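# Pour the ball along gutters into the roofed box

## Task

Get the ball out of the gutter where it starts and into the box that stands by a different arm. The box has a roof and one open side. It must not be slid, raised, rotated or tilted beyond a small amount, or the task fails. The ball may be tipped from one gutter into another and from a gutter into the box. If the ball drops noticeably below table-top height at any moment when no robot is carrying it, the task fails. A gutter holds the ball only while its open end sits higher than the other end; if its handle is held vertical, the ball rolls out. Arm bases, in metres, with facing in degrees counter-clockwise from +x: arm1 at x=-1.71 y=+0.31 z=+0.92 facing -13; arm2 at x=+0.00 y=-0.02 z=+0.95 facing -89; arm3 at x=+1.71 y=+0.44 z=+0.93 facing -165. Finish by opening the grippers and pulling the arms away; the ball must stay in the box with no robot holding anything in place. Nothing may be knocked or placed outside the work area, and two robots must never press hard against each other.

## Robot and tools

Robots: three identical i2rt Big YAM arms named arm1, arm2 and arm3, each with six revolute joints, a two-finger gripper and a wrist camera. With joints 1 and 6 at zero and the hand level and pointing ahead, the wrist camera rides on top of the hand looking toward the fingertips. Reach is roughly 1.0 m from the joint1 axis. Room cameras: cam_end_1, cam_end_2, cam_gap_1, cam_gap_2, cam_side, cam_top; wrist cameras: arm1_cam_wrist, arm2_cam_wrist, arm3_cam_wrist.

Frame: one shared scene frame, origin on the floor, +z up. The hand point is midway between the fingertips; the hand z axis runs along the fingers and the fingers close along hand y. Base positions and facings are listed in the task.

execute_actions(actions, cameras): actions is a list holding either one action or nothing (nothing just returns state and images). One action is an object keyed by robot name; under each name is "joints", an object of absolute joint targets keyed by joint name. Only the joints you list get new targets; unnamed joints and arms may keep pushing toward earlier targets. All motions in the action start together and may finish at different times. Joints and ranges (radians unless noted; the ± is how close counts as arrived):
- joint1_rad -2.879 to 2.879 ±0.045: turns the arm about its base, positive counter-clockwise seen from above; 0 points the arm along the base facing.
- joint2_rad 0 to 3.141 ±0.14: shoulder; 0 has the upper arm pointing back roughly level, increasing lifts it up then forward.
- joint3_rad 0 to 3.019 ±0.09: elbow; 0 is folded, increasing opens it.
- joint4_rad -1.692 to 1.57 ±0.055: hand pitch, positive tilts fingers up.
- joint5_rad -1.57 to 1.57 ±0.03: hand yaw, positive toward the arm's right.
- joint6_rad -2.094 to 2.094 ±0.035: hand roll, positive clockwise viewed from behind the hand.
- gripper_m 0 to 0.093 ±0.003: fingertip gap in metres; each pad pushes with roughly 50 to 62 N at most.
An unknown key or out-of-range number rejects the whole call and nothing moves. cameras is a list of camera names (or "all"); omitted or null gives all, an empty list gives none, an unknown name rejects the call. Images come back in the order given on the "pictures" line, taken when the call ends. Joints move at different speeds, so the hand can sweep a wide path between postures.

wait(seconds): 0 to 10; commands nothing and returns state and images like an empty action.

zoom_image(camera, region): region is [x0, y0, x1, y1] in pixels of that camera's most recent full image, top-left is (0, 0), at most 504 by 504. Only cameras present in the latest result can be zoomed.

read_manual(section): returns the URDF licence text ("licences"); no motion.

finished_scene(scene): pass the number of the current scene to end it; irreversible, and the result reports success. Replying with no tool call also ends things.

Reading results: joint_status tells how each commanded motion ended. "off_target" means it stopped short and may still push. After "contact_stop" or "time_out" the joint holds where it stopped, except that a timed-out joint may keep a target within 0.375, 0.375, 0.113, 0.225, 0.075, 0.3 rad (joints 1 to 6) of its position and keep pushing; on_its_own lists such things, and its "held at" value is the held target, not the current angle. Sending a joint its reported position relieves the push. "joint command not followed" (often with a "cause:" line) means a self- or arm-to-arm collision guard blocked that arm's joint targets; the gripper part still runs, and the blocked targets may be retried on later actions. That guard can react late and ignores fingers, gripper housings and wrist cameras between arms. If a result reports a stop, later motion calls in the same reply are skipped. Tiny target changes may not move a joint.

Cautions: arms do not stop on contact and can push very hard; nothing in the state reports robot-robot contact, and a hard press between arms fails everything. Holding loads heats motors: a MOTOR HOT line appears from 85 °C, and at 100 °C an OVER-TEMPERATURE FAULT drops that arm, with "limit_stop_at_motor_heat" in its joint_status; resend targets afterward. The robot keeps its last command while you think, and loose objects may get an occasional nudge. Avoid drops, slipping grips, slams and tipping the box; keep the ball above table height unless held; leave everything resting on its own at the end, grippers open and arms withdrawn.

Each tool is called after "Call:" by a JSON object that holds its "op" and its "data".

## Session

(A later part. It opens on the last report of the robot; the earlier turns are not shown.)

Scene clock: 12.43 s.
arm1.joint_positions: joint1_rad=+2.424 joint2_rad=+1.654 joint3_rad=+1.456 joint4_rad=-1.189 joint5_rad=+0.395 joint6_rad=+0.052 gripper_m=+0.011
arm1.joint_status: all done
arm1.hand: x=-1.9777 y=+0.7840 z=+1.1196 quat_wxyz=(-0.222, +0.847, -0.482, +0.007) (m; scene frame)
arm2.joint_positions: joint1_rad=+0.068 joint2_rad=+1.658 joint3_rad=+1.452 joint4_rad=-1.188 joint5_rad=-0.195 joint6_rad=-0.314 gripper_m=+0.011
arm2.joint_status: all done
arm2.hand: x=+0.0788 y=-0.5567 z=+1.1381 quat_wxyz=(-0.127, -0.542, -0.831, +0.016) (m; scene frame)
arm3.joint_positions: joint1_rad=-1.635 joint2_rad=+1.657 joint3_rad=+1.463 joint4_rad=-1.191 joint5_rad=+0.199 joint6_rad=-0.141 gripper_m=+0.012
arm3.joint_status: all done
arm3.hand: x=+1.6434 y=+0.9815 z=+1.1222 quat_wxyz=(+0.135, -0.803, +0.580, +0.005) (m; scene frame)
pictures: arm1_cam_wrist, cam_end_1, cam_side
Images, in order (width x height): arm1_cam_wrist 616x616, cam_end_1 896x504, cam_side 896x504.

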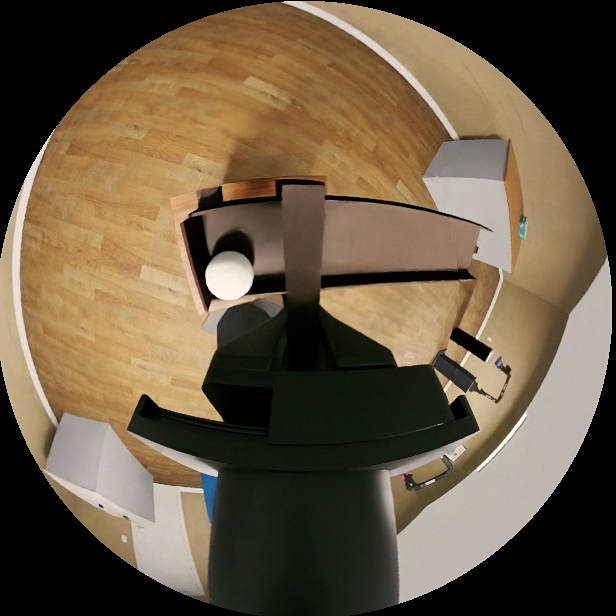

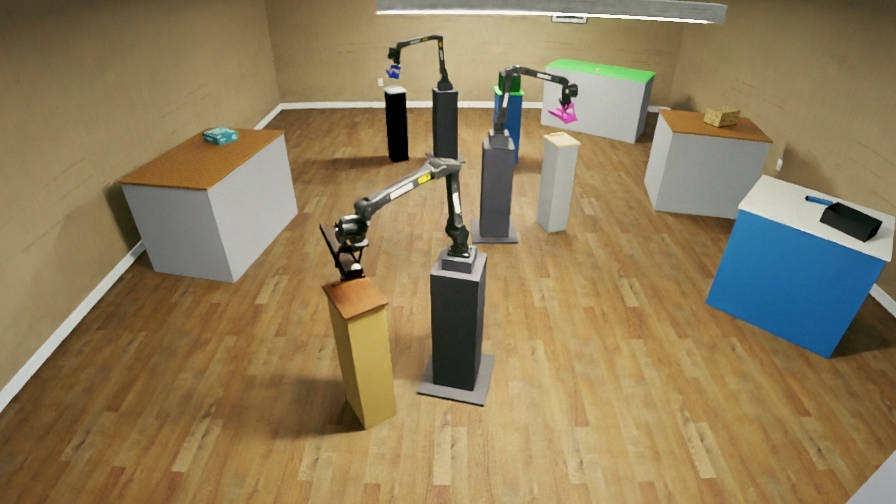

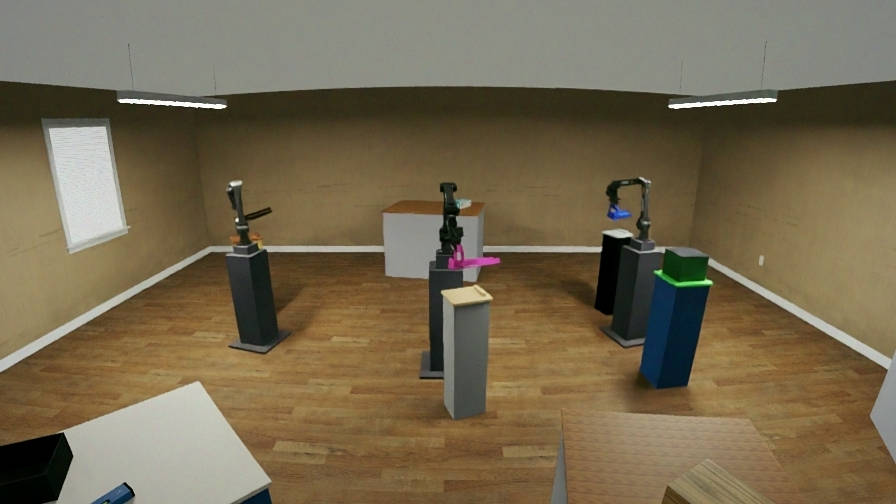

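Call:
{"op": "execute_actions", "data": {"actions": [{"arm1":{"joints":{"joint4_rad":-1.0,"joint6_rad":-0.8}},"arm2":{"joints":{"joint1_rad":-1.779,"joint2_rad":2.21,"joint3_rad":1.95,"joint4_rad":-0.83,"joint5_rad":0,"joint6_rad":1.57}},"arm3":{"joints":{"joint1_rad":0,"joint2_rad":2.21,"joint3_rad":1.95,"joint4_rad":-0.83,"joint5_rad":0,"joint6_rad":-1.57}}}], "cameras": []}}

Call:
{"op": "execute_actions", "data": {"actions": [{"arm1":{"joints":{"joint4_rad":-0.85,"joint6_rad":-1.57,"joint5_rad":0}}}], "cameras": ["arm1_cam_wrist"]}}

Call:
{"op": "execute_actions", "data": {"actions": [{"arm1":{"joints":{"joint1_rad":0.036}}}], "cameras": []}}

Call:
{"op": "execute_actions", "data": {"actions": [{"arm1":{"joints":{"joint2_rad":1.867,"joint3_rad":1.88,"joint4_rad":-1.2}}}], "cameras": ["arm1_cam_wrist","cam_gap_1","cam_side"]}}

Call:
{"op": "zoom_image", "data": {"camera": "cam_side", "region": [220, 150, 460, 300]}}

Scene clock: 15.47 s.
arm1.joint_positions: joint1_rad=+2.424 joint2_rad=+1.654 joint3_rad=+1.456 joint4_rad=-1.025 joint5_rad=+0.395 joint6_rad=-0.794 gripper_m=+0.011
arm1.joint_status: all done
arm1.hand: x=-1.9993 y=+0.8139 z=+1.1296 quat_wxyz=(-0.259, +0.959, -0.106, +0.044) (m; scene frame)
arm2.joint_positions: joint1_rad=-1.782 joint2_rad=+2.271 joint3_rad=+1.905 joint4_rad=-0.838 joint5_rad=+0.000 joint6_rad=+1.555 gripper_m=+0.011
arm2.joint_status: all done
arm2.hand: x=-0.7471 y=+0.1276 z=+0.9694 quat_wxyz=(-0.122, -0.627, +0.756, +0.144) (m; scene frame)
arm3.joint_positions: joint1_rad=-0.002 joint2_rad=+2.246 joint3_rad=+1.907 joint4_rad=-0.834 joint5_rad=-0.003 joint6_rad=-1.560 gripper_m=+0.011
arm3.joint_status: all done
arm3.hand: x=+0.9741 y=+0.2463 z=+0.9652 quat_wxyz=(+0.124, -0.600, -0.774, +0.159) (m; scene frame)
pictures: none
No camera images: the call's "cameras" was empty. Leave "cameras" out to get every camera's image.

Scene clock: 17.20 s.
arm1.joint_positions: joint1_rad=+2.424 joint2_rad=+1.654 joint3_rad=+1.456 joint4_rad=-0.879 joint5_rad=+0.002 joint6_rad=-1.564 gripper_m=+0.011
arm1.joint_status: all done
arm1.hand: x=-2.0745 y=+0.8056 z=+1.1306 quat_wxyz=(-0.235, +0.924, +0.296, -0.067) (m; scene frame)
arm2.joint_positions: joint1_rad=-1.782 joint2_rad=+2.271 joint3_rad=+1.905 joint4_rad=-0.838 joint5_rad=+0.000 joint6_rad=+1.555 gripper_m=+0.011
arm2.joint_status: not commanded
arm2.hand: x=-0.7471 y=+0.1276 z=+0.9694 quat_wxyz=(-0.122, -0.627, +0.756, +0.143) (m; scene frame)
arm3.joint_positions: joint1_rad=-0.002 joint2_rad=+2.246 joint3_rad=+1.907 joint4_rad=-0.834 joint5_rad=-0.003 joint6_rad=-1.561 gripper_m=+0.011
arm3.joint_status: not commanded
arm3.hand: x=+0.9741 y=+0.2463 z=+0.9652 quat_wxyz=(+0.124, -0.600, -0.774, +0.159) (m; scene frame)
pictures: arm1_cam_wrist
Images, in order (width x height): arm1_cam_wrist 616x616.

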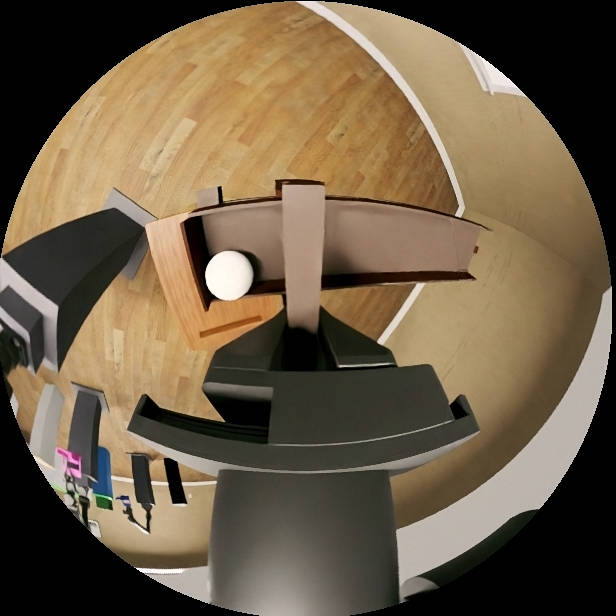

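Scene clock: 19.47 s.
arm1.joint_positions: joint1_rad=+0.029 joint2_rad=+1.662 joint3_rad=+1.456 joint4_rad=-0.863 joint5_rad=+0.002 joint6_rad=-1.568 gripper_m=+0.011
arm1.joint_status: all done
arm1.hand: x=-1.1141 y=+0.1843 z=+1.1355 quat_wxyz=(-0.164, +0.609, -0.751, +0.194) (m; scene frame)
arm2.joint_positions: joint1_rad=-1.782 joint2_rad=+2.271 joint3_rad=+1.905 joint4_rad=-0.838 joint5_rad=+0.000 joint6_rad=+1.555 gripper_m=+0.011
arm2.joint_status: not commanded
arm2.hand: x=-0.7471 y=+0.1276 z=+0.9694 quat_wxyz=(-0.122, -0.627, +0.756, +0.143) (m; scene frame)
arm3.joint_positions: joint1_rad=-0.002 joint2_rad=+2.246 joint3_rad=+1.907 joint4_rad=-0.834 joint5_rad=-0.003 joint6_rad=-1.561 gripper_m=+0.011
arm3.joint_status: not commanded
arm3.hand: x=+0.9741 y=+0.2463 z=+0.9652 quat_wxyz=(+0.124, -0.600, -0.774, +0.159) (m; scene frame)
pictures: none
No camera images: the call's "cameras" was empty. Leave "cameras" out to get every camera's image.

Scene clock: 20.87 s.
arm1.joint_positions: joint1_rad=+0.029 joint2_rad=+1.882 joint3_rad=+1.817 joint4_rad=-1.190 joint5_rad=+0.002 joint6_rad=-1.568 gripper_m=+0.011
arm1.joint_status: all done
arm1.hand: x=-1.0714 y=+0.1756 z=+1.1393 quat_wxyz=(-0.106, +0.622, -0.766, +0.123) (m; scene frame)
arm2.joint_positions: joint1_rad=-1.782 joint2_rad=+2.271 joint3_rad=+1.905 joint4_rad=-0.838 joint5_rad=+0.000 joint6_rad=+1.555 gripper_m=+0.011
arm2.joint_status: not commanded
arm2.hand: x=-0.7471 y=+0.1276 z=+0.9694 quat_wxyz=(-0.122, -0.627, +0.756, +0.143) (m; scene frame)
arm3.joint_positions: joint1_rad=-0.002 joint2_rad=+2.246 joint3_rad=+1.907 joint4_rad=-0.834 joint5_rad=-0.003 joint6_rad=-1.561 gripper_m=+0.011
arm3.joint_status: not commanded
arm3.hand: x=+0.9741 y=+0.2463 z=+0.9652 quat_wxyz=(+0.124, -0.600, -0.774, +0.159) (m; scene frame)
pictures: arm1_cam_wrist, cam_gap_1, cam_side
Images, in order (width x height): arm1_cam_wrist 616x616, cam_gap_1 896x504, cam_side 896x504.

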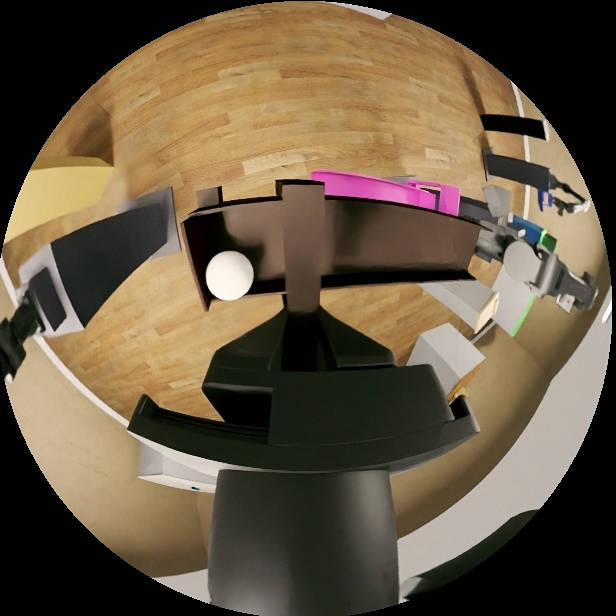

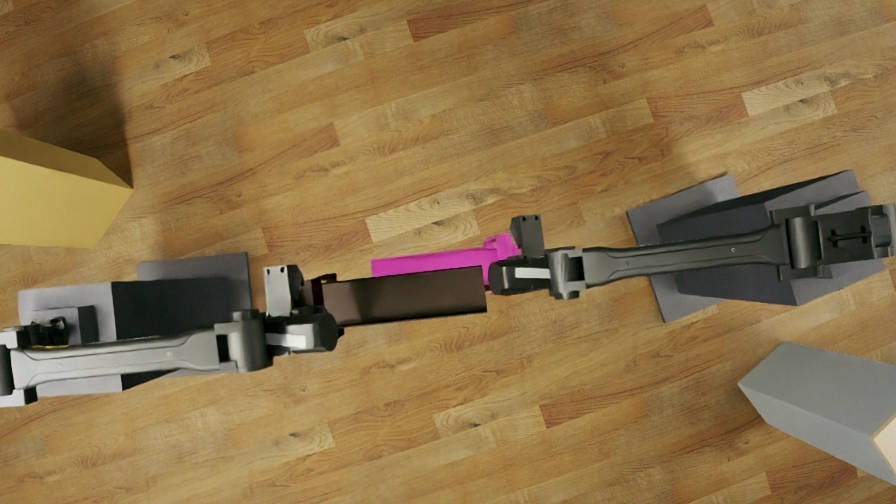

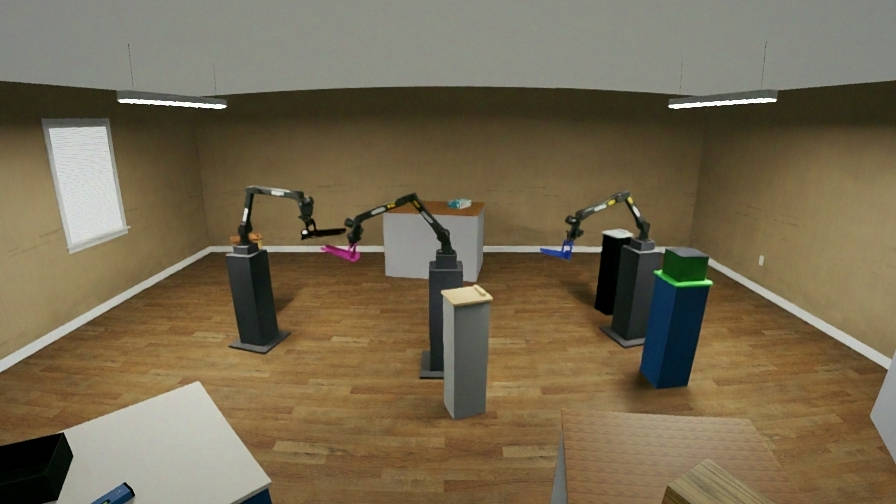

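Region (220, 150, 460, 300) of cam_side's 896x504 image, scaled by 2.100, with more detail than that image has; it fills the top 315 rows of this view, and the rest is white.

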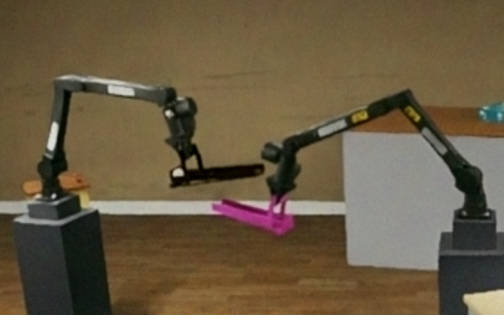

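Call:
{"op": "execute_actions", "data": {"actions": [{"arm1":{"joints":{"joint1_rad":0.07,"joint4_rad":-1.27}}}], "cameras": ["cam_gap_1","cam_end_1","cam_side"]}}

Call:
{"op": "zoom_image", "data": {"camera": "cam_end_1", "region": [380, 80, 560, 220]}}

Call:
{"op": "zoom_image", "data": {"camera": "cam_side", "region": [280, 180, 400, 280]}}

Scene clock: 21.77 s.
arm1.joint_positions: joint1_rad=+0.066 joint2_rad=+1.882 joint3_rad=+1.817 joint4_rad=-1.259 joint5_rad=+0.002 joint6_rad=-1.568 gripper_m=+0.011
arm1.joint_status: all done
arm1.hand: x=-1.0830 y=+0.2024 z=+1.1346 quat_wxyz=(-0.087, +0.640, -0.758, +0.095) (m; scene frame)
arm2.joint_positions: joint1_rad=-1.782 joint2_rad=+2.271 joint3_rad=+1.905 joint4_rad=-0.838 joint5_rad=+0.000 joint6_rad=+1.555 gripper_m=+0.011
arm2.joint_status: not commanded
arm2.hand: x=-0.7471 y=+0.1276 z=+0.9694 quat_wxyz=(-0.122, -0.627, +0.756, +0.143) (m; scene frame)
arm3.joint_positions: joint1_rad=-0.002 joint2_rad=+2.246 joint3_rad=+1.907 joint4_rad=-0.834 joint5_rad=-0.003 joint6_rad=-1.561 gripper_m=+0.011
arm3.joint_status: not commanded
arm3.hand: x=+0.9741 y=+0.2463 z=+0.9652 quat_wxyz=(+0.124, -0.600, -0.774, +0.159) (m; scene frame)
pictures: cam_end_1, cam_gap_1, cam_side
Images, in order (width x height): cam_end_1 896x504, cam_gap_1 896x504, cam_side 896x504.

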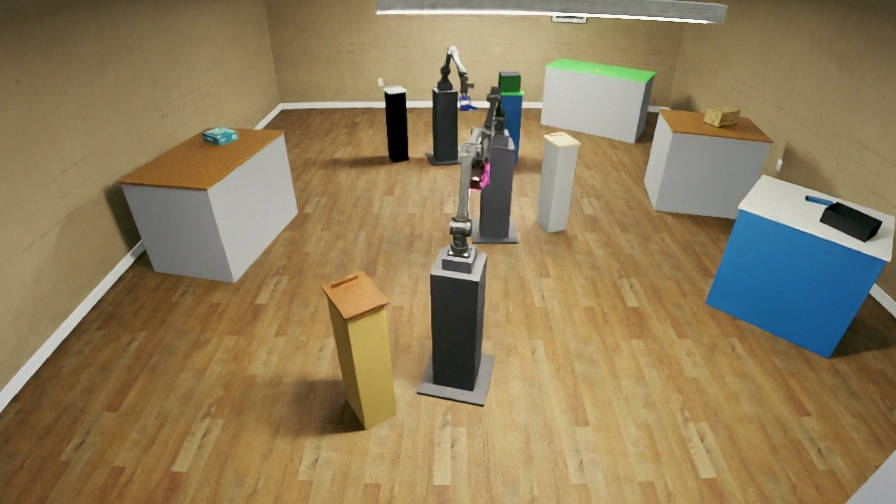

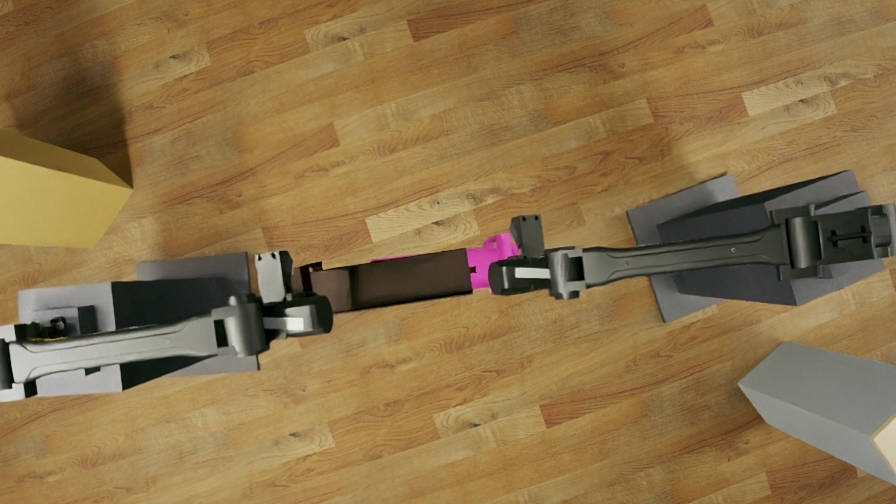

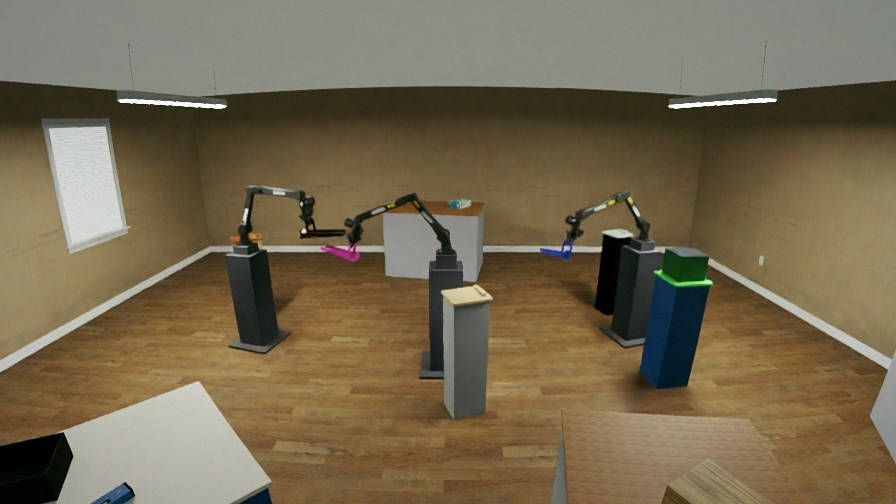

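Region (380, 80, 560, 220) of cam_end_1's 896x504 image, scaled by 2.800, with more detail than that image has.

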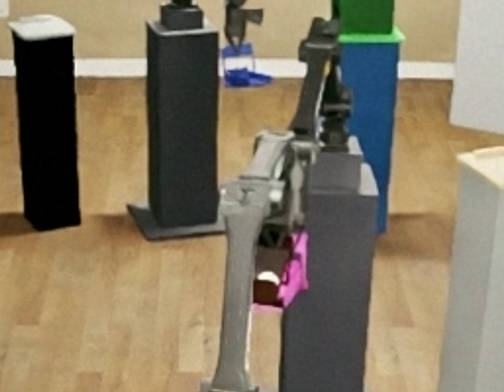

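Region (280, 180, 400, 280) of cam_side's 896x504 image, scaled by 4.200, with more detail than that image has.

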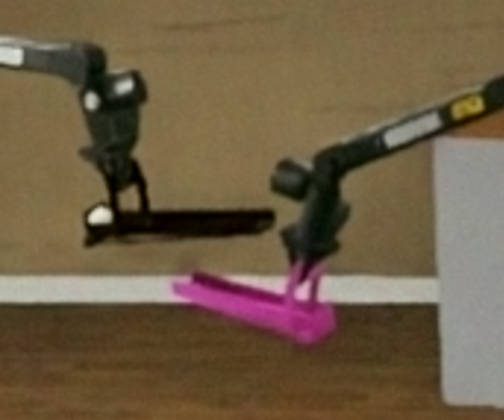

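Call:
{"op": "execute_actions", "data": {"actions": [{"arm1":{"joints":{"joint4_rad":-1.5}}}], "cameras": []}}

Call:
{"op": "wait", "data": {"seconds": 1.5}}

Scene clock: 22.77 s.
arm1.joint_positions: joint1_rad=+0.066 joint2_rad=+1.882 joint3_rad=+1.817 joint4_rad=-1.488 joint5_rad=+0.002 joint6_rad=-1.568 gripper_m=+0.011
arm1.joint_status: all done
arm1.hand: x=-1.1379 y=+0.2116 z=+1.1267 quat_wxyz=(-0.013, +0.646, -0.764, +0.008) (m; scene frame)
arm2.joint_positions: joint1_rad=-1.782 joint2_rad=+2.271 joint3_rad=+1.905 joint4_rad=-0.838 joint5_rad=+0.000 joint6_rad=+1.555 gripper_m=+0.011
arm2.joint_status: not commanded
arm2.hand: x=-0.7471 y=+0.1276 z=+0.9694 quat_wxyz=(-0.122, -0.627, +0.756, +0.143) (m; scene frame)
arm3.joint_positions: joint1_rad=-0.002 joint2_rad=+2.246 joint3_rad=+1.907 joint4_rad=-0.834 joint5_rad=-0.003 joint6_rad=-1.561 gripper_m=+0.011
arm3.joint_status: not commanded
arm3.hand: x=+0.9741 y=+0.2463 z=+0.9652 quat_wxyz=(+0.124, -0.600, -0.774, +0.159) (m; scene frame)
pictures: none
No camera images: the call's "cameras" was empty. Leave "cameras" out to get every camera's image.

Scene clock: 24.27 s.
arm1.joint_positions: joint1_rad=+0.066 joint2_rad=+1.882 joint3_rad=+1.817 joint4_rad=-1.490 joint5_rad=+0.002 joint6_rad=-1.568 gripper_m=+0.011
arm1.joint_status: all done
arm1.hand: x=-1.1382 y=+0.2117 z=+1.1266 quat_wxyz=(-0.012, +0.646, -0.764, +0.008) (m; scene frame)
arm2.joint_positions: joint1_rad=-1.781 joint2_rad=+2.270 joint3_rad=+1.905 joint4_rad=-0.838 joint5_rad=-0.001 joint6_rad=+1.558 gripper_m=+0.011
arm2.joint_status: not commanded
arm2.hand: x=-0.7472 y=+0.1272 z=+0.9699 quat_wxyz=(-0.123, -0.626, +0.756, +0.143) (m; scene frame)
arm3.joint_positions: joint1_rad=-0.002 joint2_rad=+2.246 joint3_rad=+1.907 joint4_rad=-0.834 joint5_rad=-0.003 joint6_rad=-1.561 gripper_m=+0.011
arm3.joint_status: not commanded
arm3.hand: x=+0.9741 y=+0.2463 z=+0.9652 quat_wxyz=(+0.124, -0.600, -0.774, +0.159) (m; scene frame)
wait: 1.50 s; at rest by 0.27 s
pictures: arm1_cam_wrist, arm2_cam_wrist, arm3_cam_wrist, cam_end_1, cam_end_2, cam_gap_1, cam_gap_2, cam_side, cam_top
Images, in order (width x height): arm1_cam_wrist 616x616, arm2_cam_wrist 616x616, arm3_cam_wrist 616x616, cam_end_1 896x504, cam_end_2 896x504, cam_gap_1 896x504, cam_gap_2 896x504, cam_side 896x504, cam_top 896x504.

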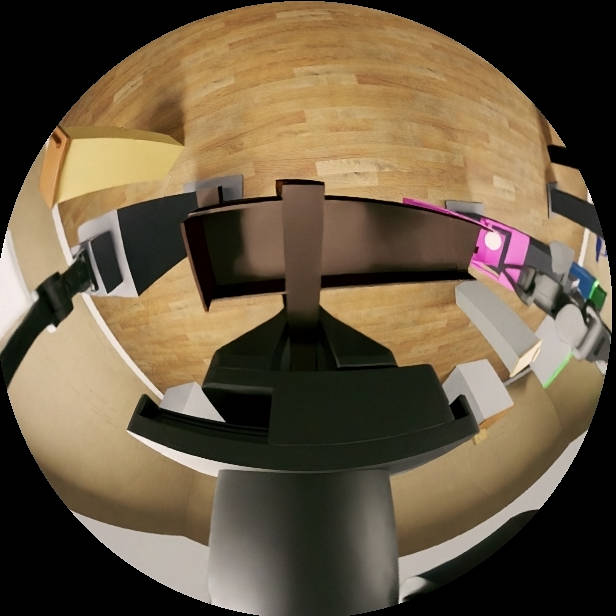

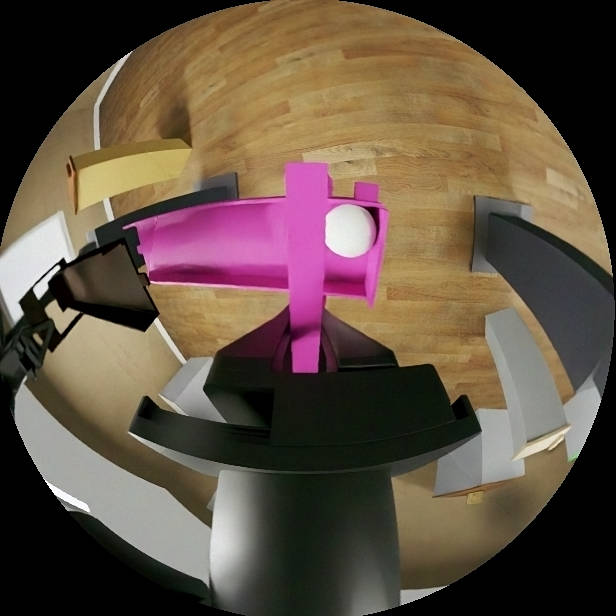

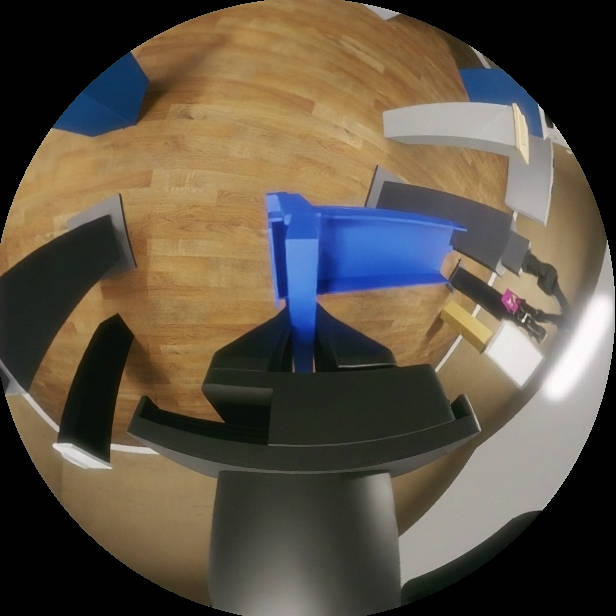

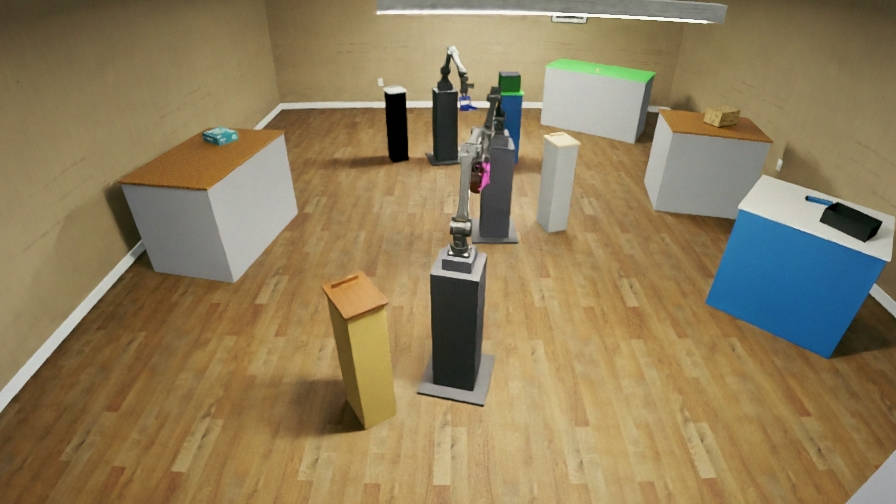

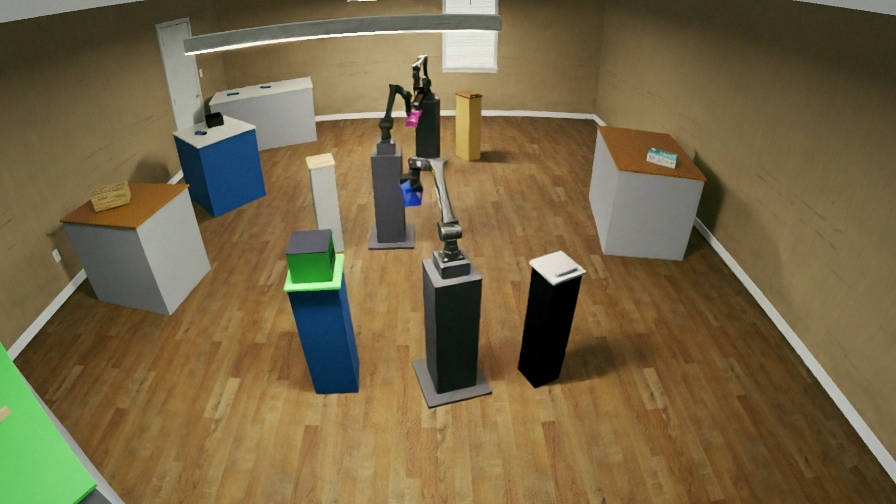

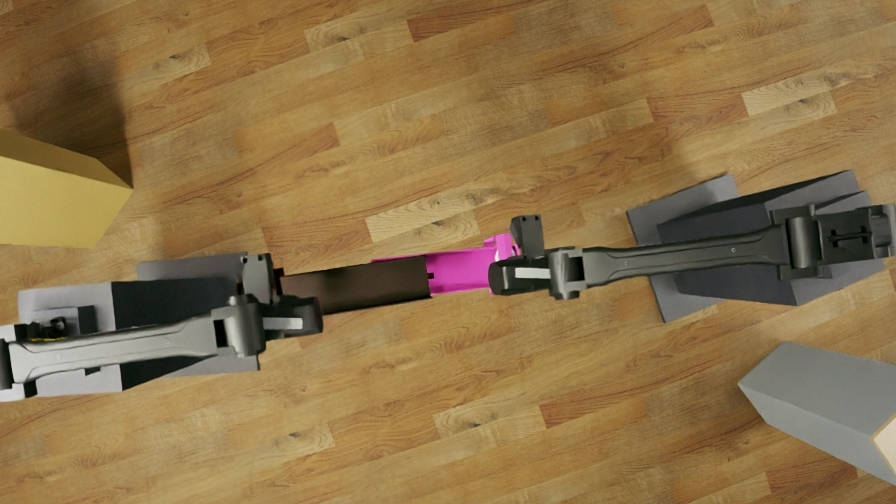

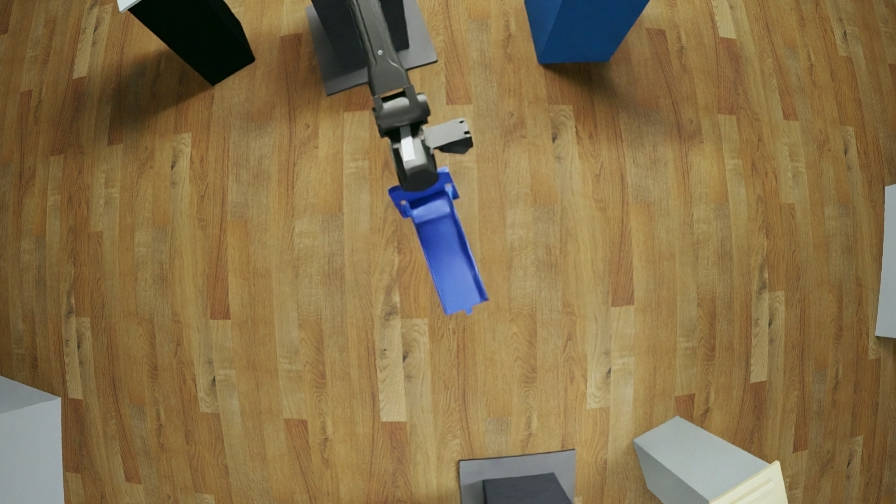

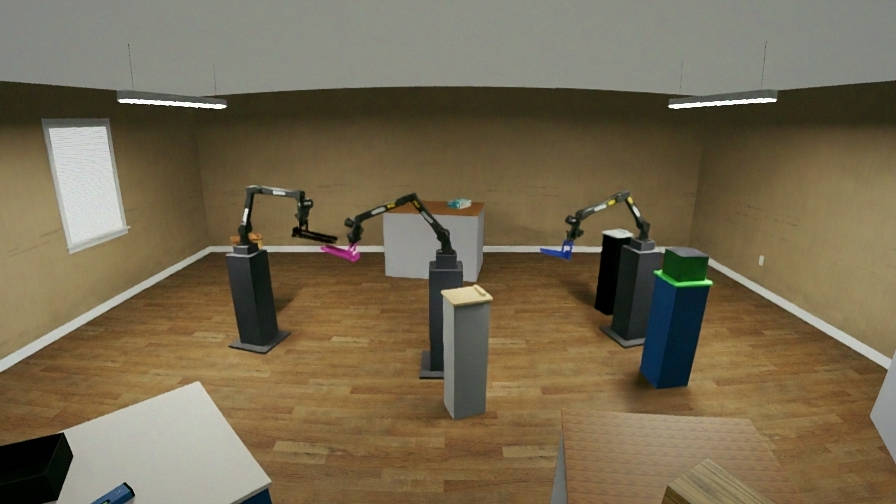

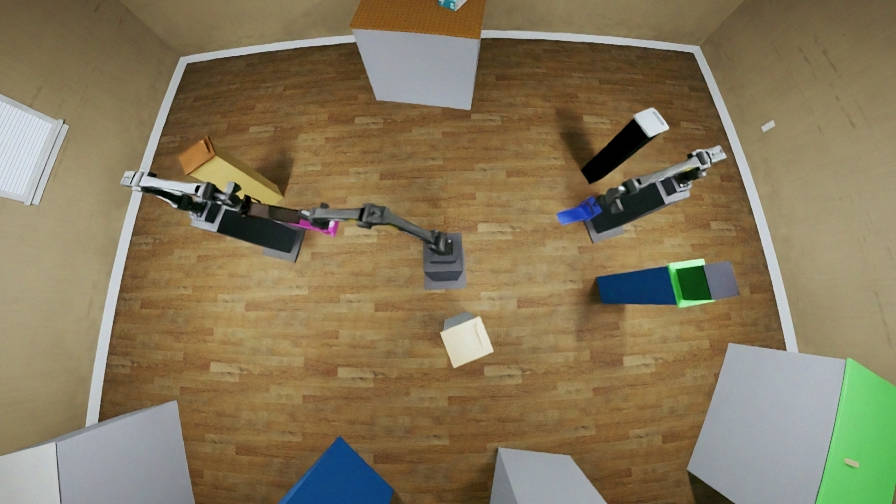

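Call:
{"op": "execute_actions", "data": {"actions": [{"arm1":{"joints":{"joint1_rad":2.43,"joint2_rad":1.7,"joint3_rad":1.493,"joint4_rad":-1.35,"joint5_rad":0.2,"joint6_rad":0.05}},"arm2":{"joints":{"joint4_rad":-0.78}},"arm3":{"joints":{"joint4_rad":-0.7}}}], "cameras": []}}

Call:
{"op": "execute_actions", "data": {"actions": [{"arm1":{"joints":{"joint2_rad":1.89,"joint3_rad":1.45,"joint4_rad":-1.137}},"arm2":{"joints":{"joint2_rad":1.65,"joint3_rad":1.49,"joint1_rad":0}}}], "cameras": []}}

Call:
{"op": "execute_actions", "data": {"actions": [{"arm1":{"joints":{"gripper_m":0.09}},"arm2":{"joints":{"joint1_rad":1.816}}}], "cameras": []}}

Call:
{"op": "execute_actions", "data": {"actions": [{"arm1":{"joints":{"joint2_rad":1.5}},"arm2":{"joints":{"joint2_rad":2.05,"joint3_rad":2.13,"joint4_rad":-1.25}}}], "cameras": ["cam_gap_2","cam_end_1","cam_side"]}}

Call:
{"op": "zoom_image", "data": {"camera": "cam_side", "region": [480, 180, 620, 280]}}

Scene clock: 26.83 s.
arm1.joint_positions: joint1_rad=+2.435 joint2_rad=+1.720 joint3_rad=+1.493 joint4_rad=-1.353 joint5_rad=+0.195 joint6_rad=+0.041 gripper_m=+0.011
arm1.joint_status: all done
arm1.hand: x=-1.9953 y=+0.7438 z=+1.0869 quat_wxyz=(-0.093, +0.878, -0.466, +0.050) (m; scene frame)
arm2.joint_positions: joint1_rad=-1.781 joint2_rad=+2.270 joint3_rad=+1.905 joint4_rad=-0.811 joint5_rad=-0.001 joint6_rad=+1.558 gripper_m=+0.011
arm2.joint_status: all done
arm2.hand: x=-0.7534 y=+0.1284 z=+0.9725 quat_wxyz=(-0.132, -0.625, +0.754, +0.154) (m; scene frame)
arm3.joint_positions: joint1_rad=-0.002 joint2_rad=+2.246 joint3_rad=+1.907 joint4_rad=-0.730 joint5_rad=-0.003 joint6_rad=-1.561 gripper_m=+0.011
arm3.joint_status: all done
arm3.hand: x=+0.9519 y=+0.2403 z=+0.9765 quat_wxyz=(+0.155, -0.592, -0.765, +0.200) (m; scene frame)
pictures: none
No camera images: the call's "cameras" was empty. Leave "cameras" out to get every camera's image.

Scene clock: 28.97 s.
arm1.joint_positions: joint1_rad=+2.436 joint2_rad=+1.895 joint3_rad=+1.449 joint4_rad=-1.150 joint5_rad=+0.199 joint6_rad=+0.044 gripper_m=+0.011
arm1.joint_status: all done
arm1.hand: x=-2.0118 y=+0.7689 z=+0.9809 quat_wxyz=(-0.091, +0.878, -0.466, +0.058) (m; scene frame)
arm2.joint_positions: joint1_rad=+0.007 joint2_rad=+1.671 joint3_rad=+1.480 joint4_rad=-0.793 joint5_rad=-0.003 joint6_rad=+1.559 gripper_m=+0.011
arm2.joint_status: all done
arm2.hand: x=+0.0155 y=-0.6602 z=+1.1778 quat_wxyz=(-0.293, -0.956, -0.017, +0.004) (m; scene frame)
arm3.joint_positions: joint1_rad=-0.002 joint2_rad=+2.246 joint3_rad=+1.907 joint4_rad=-0.730 joint5_rad=-0.003 joint6_rad=-1.561 gripper_m=+0.011
arm3.joint_status: not commanded
arm3.hand: x=+0.9519 y=+0.2403 z=+0.9765 quat_wxyz=(+0.155, -0.592, -0.765, +0.200) (m; scene frame)
pictures: none
No camera images: the call's "cameras" was empty. Leave "cameras" out to get every camera's image.

Scene clock: 31.07 s.
arm1.joint_positions: joint1_rad=+2.436 joint2_rad=+1.894 joint3_rad=+1.449 joint4_rad=-1.150 joint5_rad=+0.199 joint6_rad=+0.044 gripper_m=+0.090
arm1.joint_status: all done
arm1.hand: x=-2.0118 y=+0.7690 z=+0.9813 quat_wxyz=(-0.091, +0.878, -0.466, +0.058) (m; scene frame)
arm2.joint_positions: joint1_rad=+1.824 joint2_rad=+1.673 joint3_rad=+1.480 joint4_rad=-0.793 joint5_rad=-0.003 joint6_rad=+1.561 gripper_m=+0.011
arm2.joint_status: all done
arm2.hand: x=+0.6195 y=+0.1453 z=+1.1613 quat_wxyz=(-0.172, -0.579, -0.766, -0.221) (m; scene frame)
arm3.joint_positions: joint1_rad=-0.002 joint2_rad=+2.246 joint3_rad=+1.907 joint4_rad=-0.730 joint5_rad=-0.003 joint6_rad=-1.561 gripper_m=+0.011
arm3.joint_status: not commanded
arm3.hand: x=+0.9519 y=+0.2403 z=+0.9765 quat_wxyz=(+0.155, -0.592, -0.765, +0.200) (m; scene frame)
pictures: none
No camera images: the call's "cameras" was empty. Leave "cameras" out to get every camera's image.

Scene clock: 32.77 s.
arm1.joint_positions: joint1_rad=+2.436 joint2_rad=+1.494 joint3_rad=+1.445 joint4_rad=-1.150 joint5_rad=+0.199 joint6_rad=+0.044 gripper_m=+0.090
arm1.joint_status: all done
arm1.hand: x=-2.0056 y=+0.7549 z=+1.1891 quat_wxyz=(-0.174, +0.854, -0.474, -0.120) (m; scene frame)
arm2.joint_positions: joint1_rad=+1.824 joint2_rad=+2.090 joint3_rad=+2.060 joint4_rad=-1.248 joint5_rad=-0.001 joint6_rad=+1.561 gripper_m=+0.011
arm2.joint_status: all done
arm2.hand: x=+0.6988 y=+0.1662 z=+1.1168 quat_wxyz=(-0.086, -0.598, -0.790, -0.108) (m; scene frame)
arm3.joint_positions: joint1_rad=-0.002 joint2_rad=+2.245 joint3_rad=+1.907 joint4_rad=-0.728 joint5_rad=-0.002 joint6_rad=-1.569 gripper_m=+0.011
arm3.joint_status: not commanded
arm3.hand: x=+0.9516 y=+0.2404 z=+0.9774 quat_wxyz=(+0.157, -0.589, -0.767, +0.200) (m; scene frame)
pictures: cam_end_1, cam_gap_2, cam_side
Images, in order (width x height): cam_end_1 896x504, cam_gap_2 896x504, cam_side 896x504.

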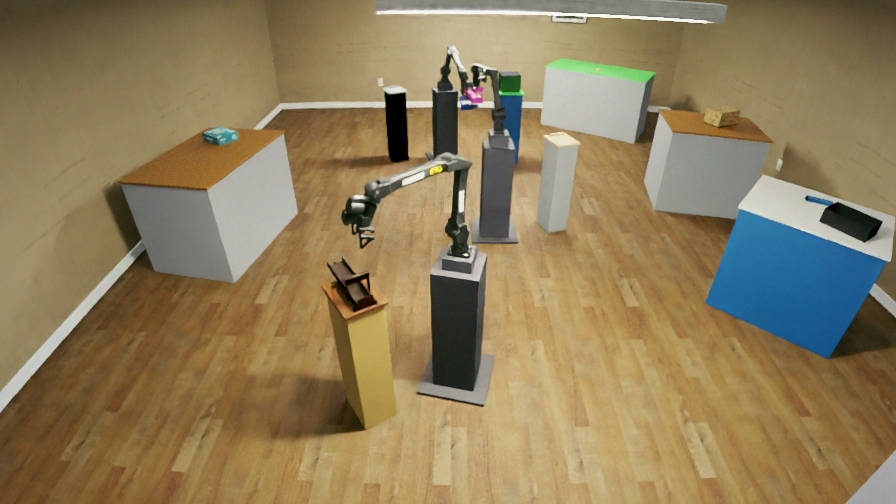

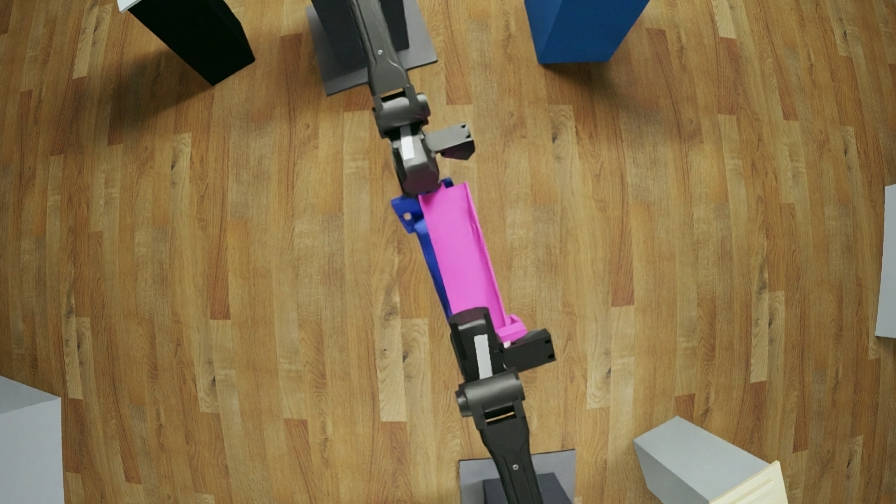

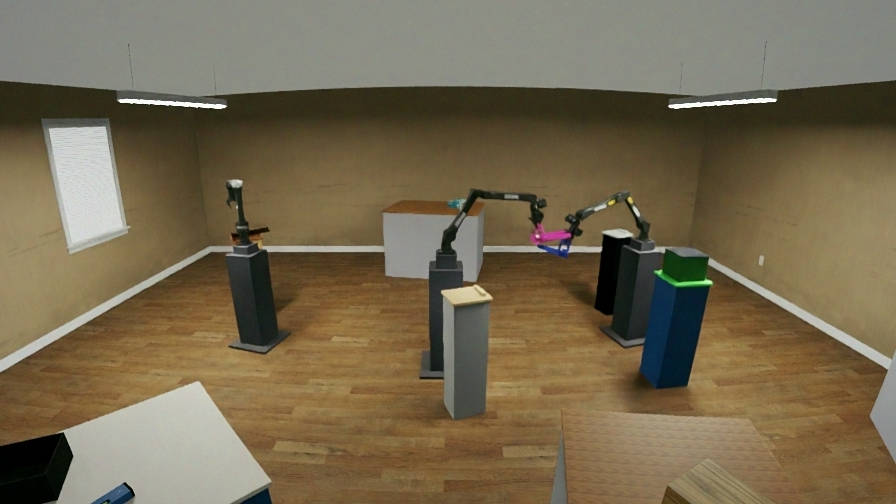

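Region (480, 180, 620, 280) of cam_side's 896x504 image, scaled by 3.600, with more detail than that image has; it fills the top 360 rows of this view, and the rest is white.

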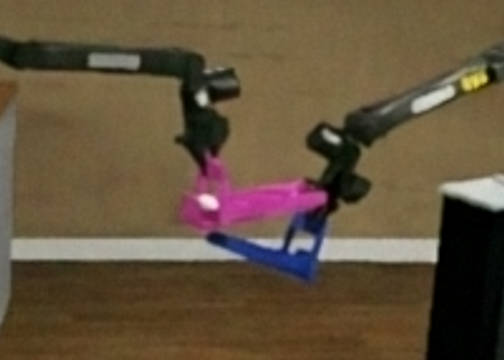

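Call:
{"op": "execute_actions", "data": {"actions": [{"arm2":{"joints":{"joint1_rad":1.85,"joint2_rad":1.88,"joint3_rad":1.88}}}], "cameras": ["cam_gap_2","cam_side"]}}

Call:
{"op": "zoom_image", "data": {"camera": "cam_side", "region": [480, 180, 620, 280]}}

Scene clock: 34.03 s.
arm1.joint_positions: joint1_rad=+2.436 joint2_rad=+1.494 joint3_rad=+1.445 joint4_rad=-1.150 joint5_rad=+0.199 joint6_rad=+0.044 gripper_m=+0.090
arm1.joint_status: not commanded
arm1.hand: x=-2.0056 y=+0.7549 z=+1.1891 quat_wxyz=(-0.174, +0.854, -0.474, -0.120) (m; scene frame)
arm2.joint_positions: joint1_rad=+1.848 joint2_rad=+1.912 joint3_rad=+1.871 joint4_rad=-1.248 joint5_rad=-0.001 joint6_rad=+1.561 gripper_m=+0.011
arm2.joint_status: all done
arm2.hand: x=+0.6383 y=+0.1665 z=+1.1519 quat_wxyz=(-0.081, -0.589, -0.797, -0.105) (m; scene frame)
arm3.joint_positions: joint1_rad=-0.002 joint2_rad=+2.245 joint3_rad=+1.907 joint4_rad=-0.728 joint5_rad=-0.002 joint6_rad=-1.569 gripper_m=+0.011
arm3.joint_status: not commanded
arm3.hand: x=+0.9516 y=+0.2404 z=+0.9774 quat_wxyz=(+0.157, -0.589, -0.767, +0.200) (m; scene frame)
pictures: cam_gap_2, cam_side
Images, in order (width x height): cam_gap_2 896x504, cam_side 896x504.

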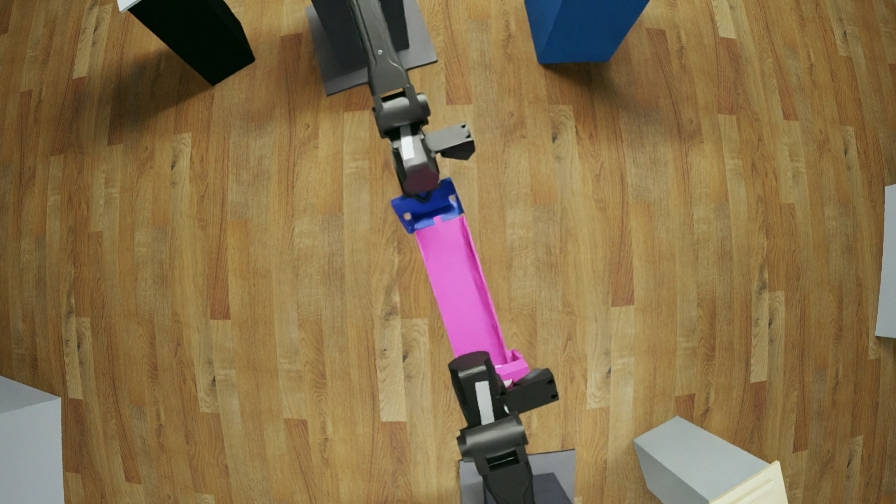

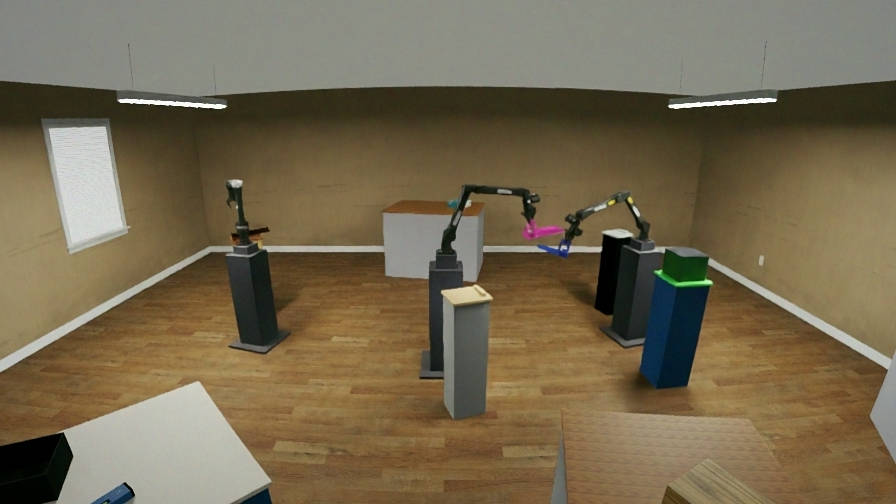

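Region (480, 180, 620, 280) of cam_side's 896x504 image, scaled by 3.600, with more detail than that image has; it fills the top 360 rows of this view, and the rest is white.

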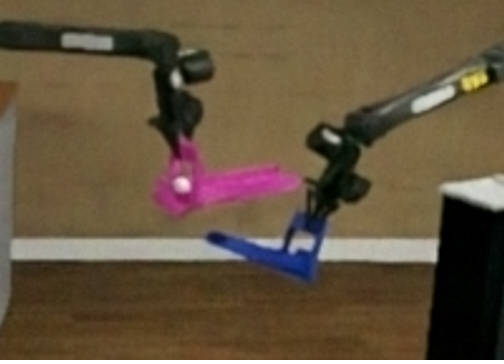

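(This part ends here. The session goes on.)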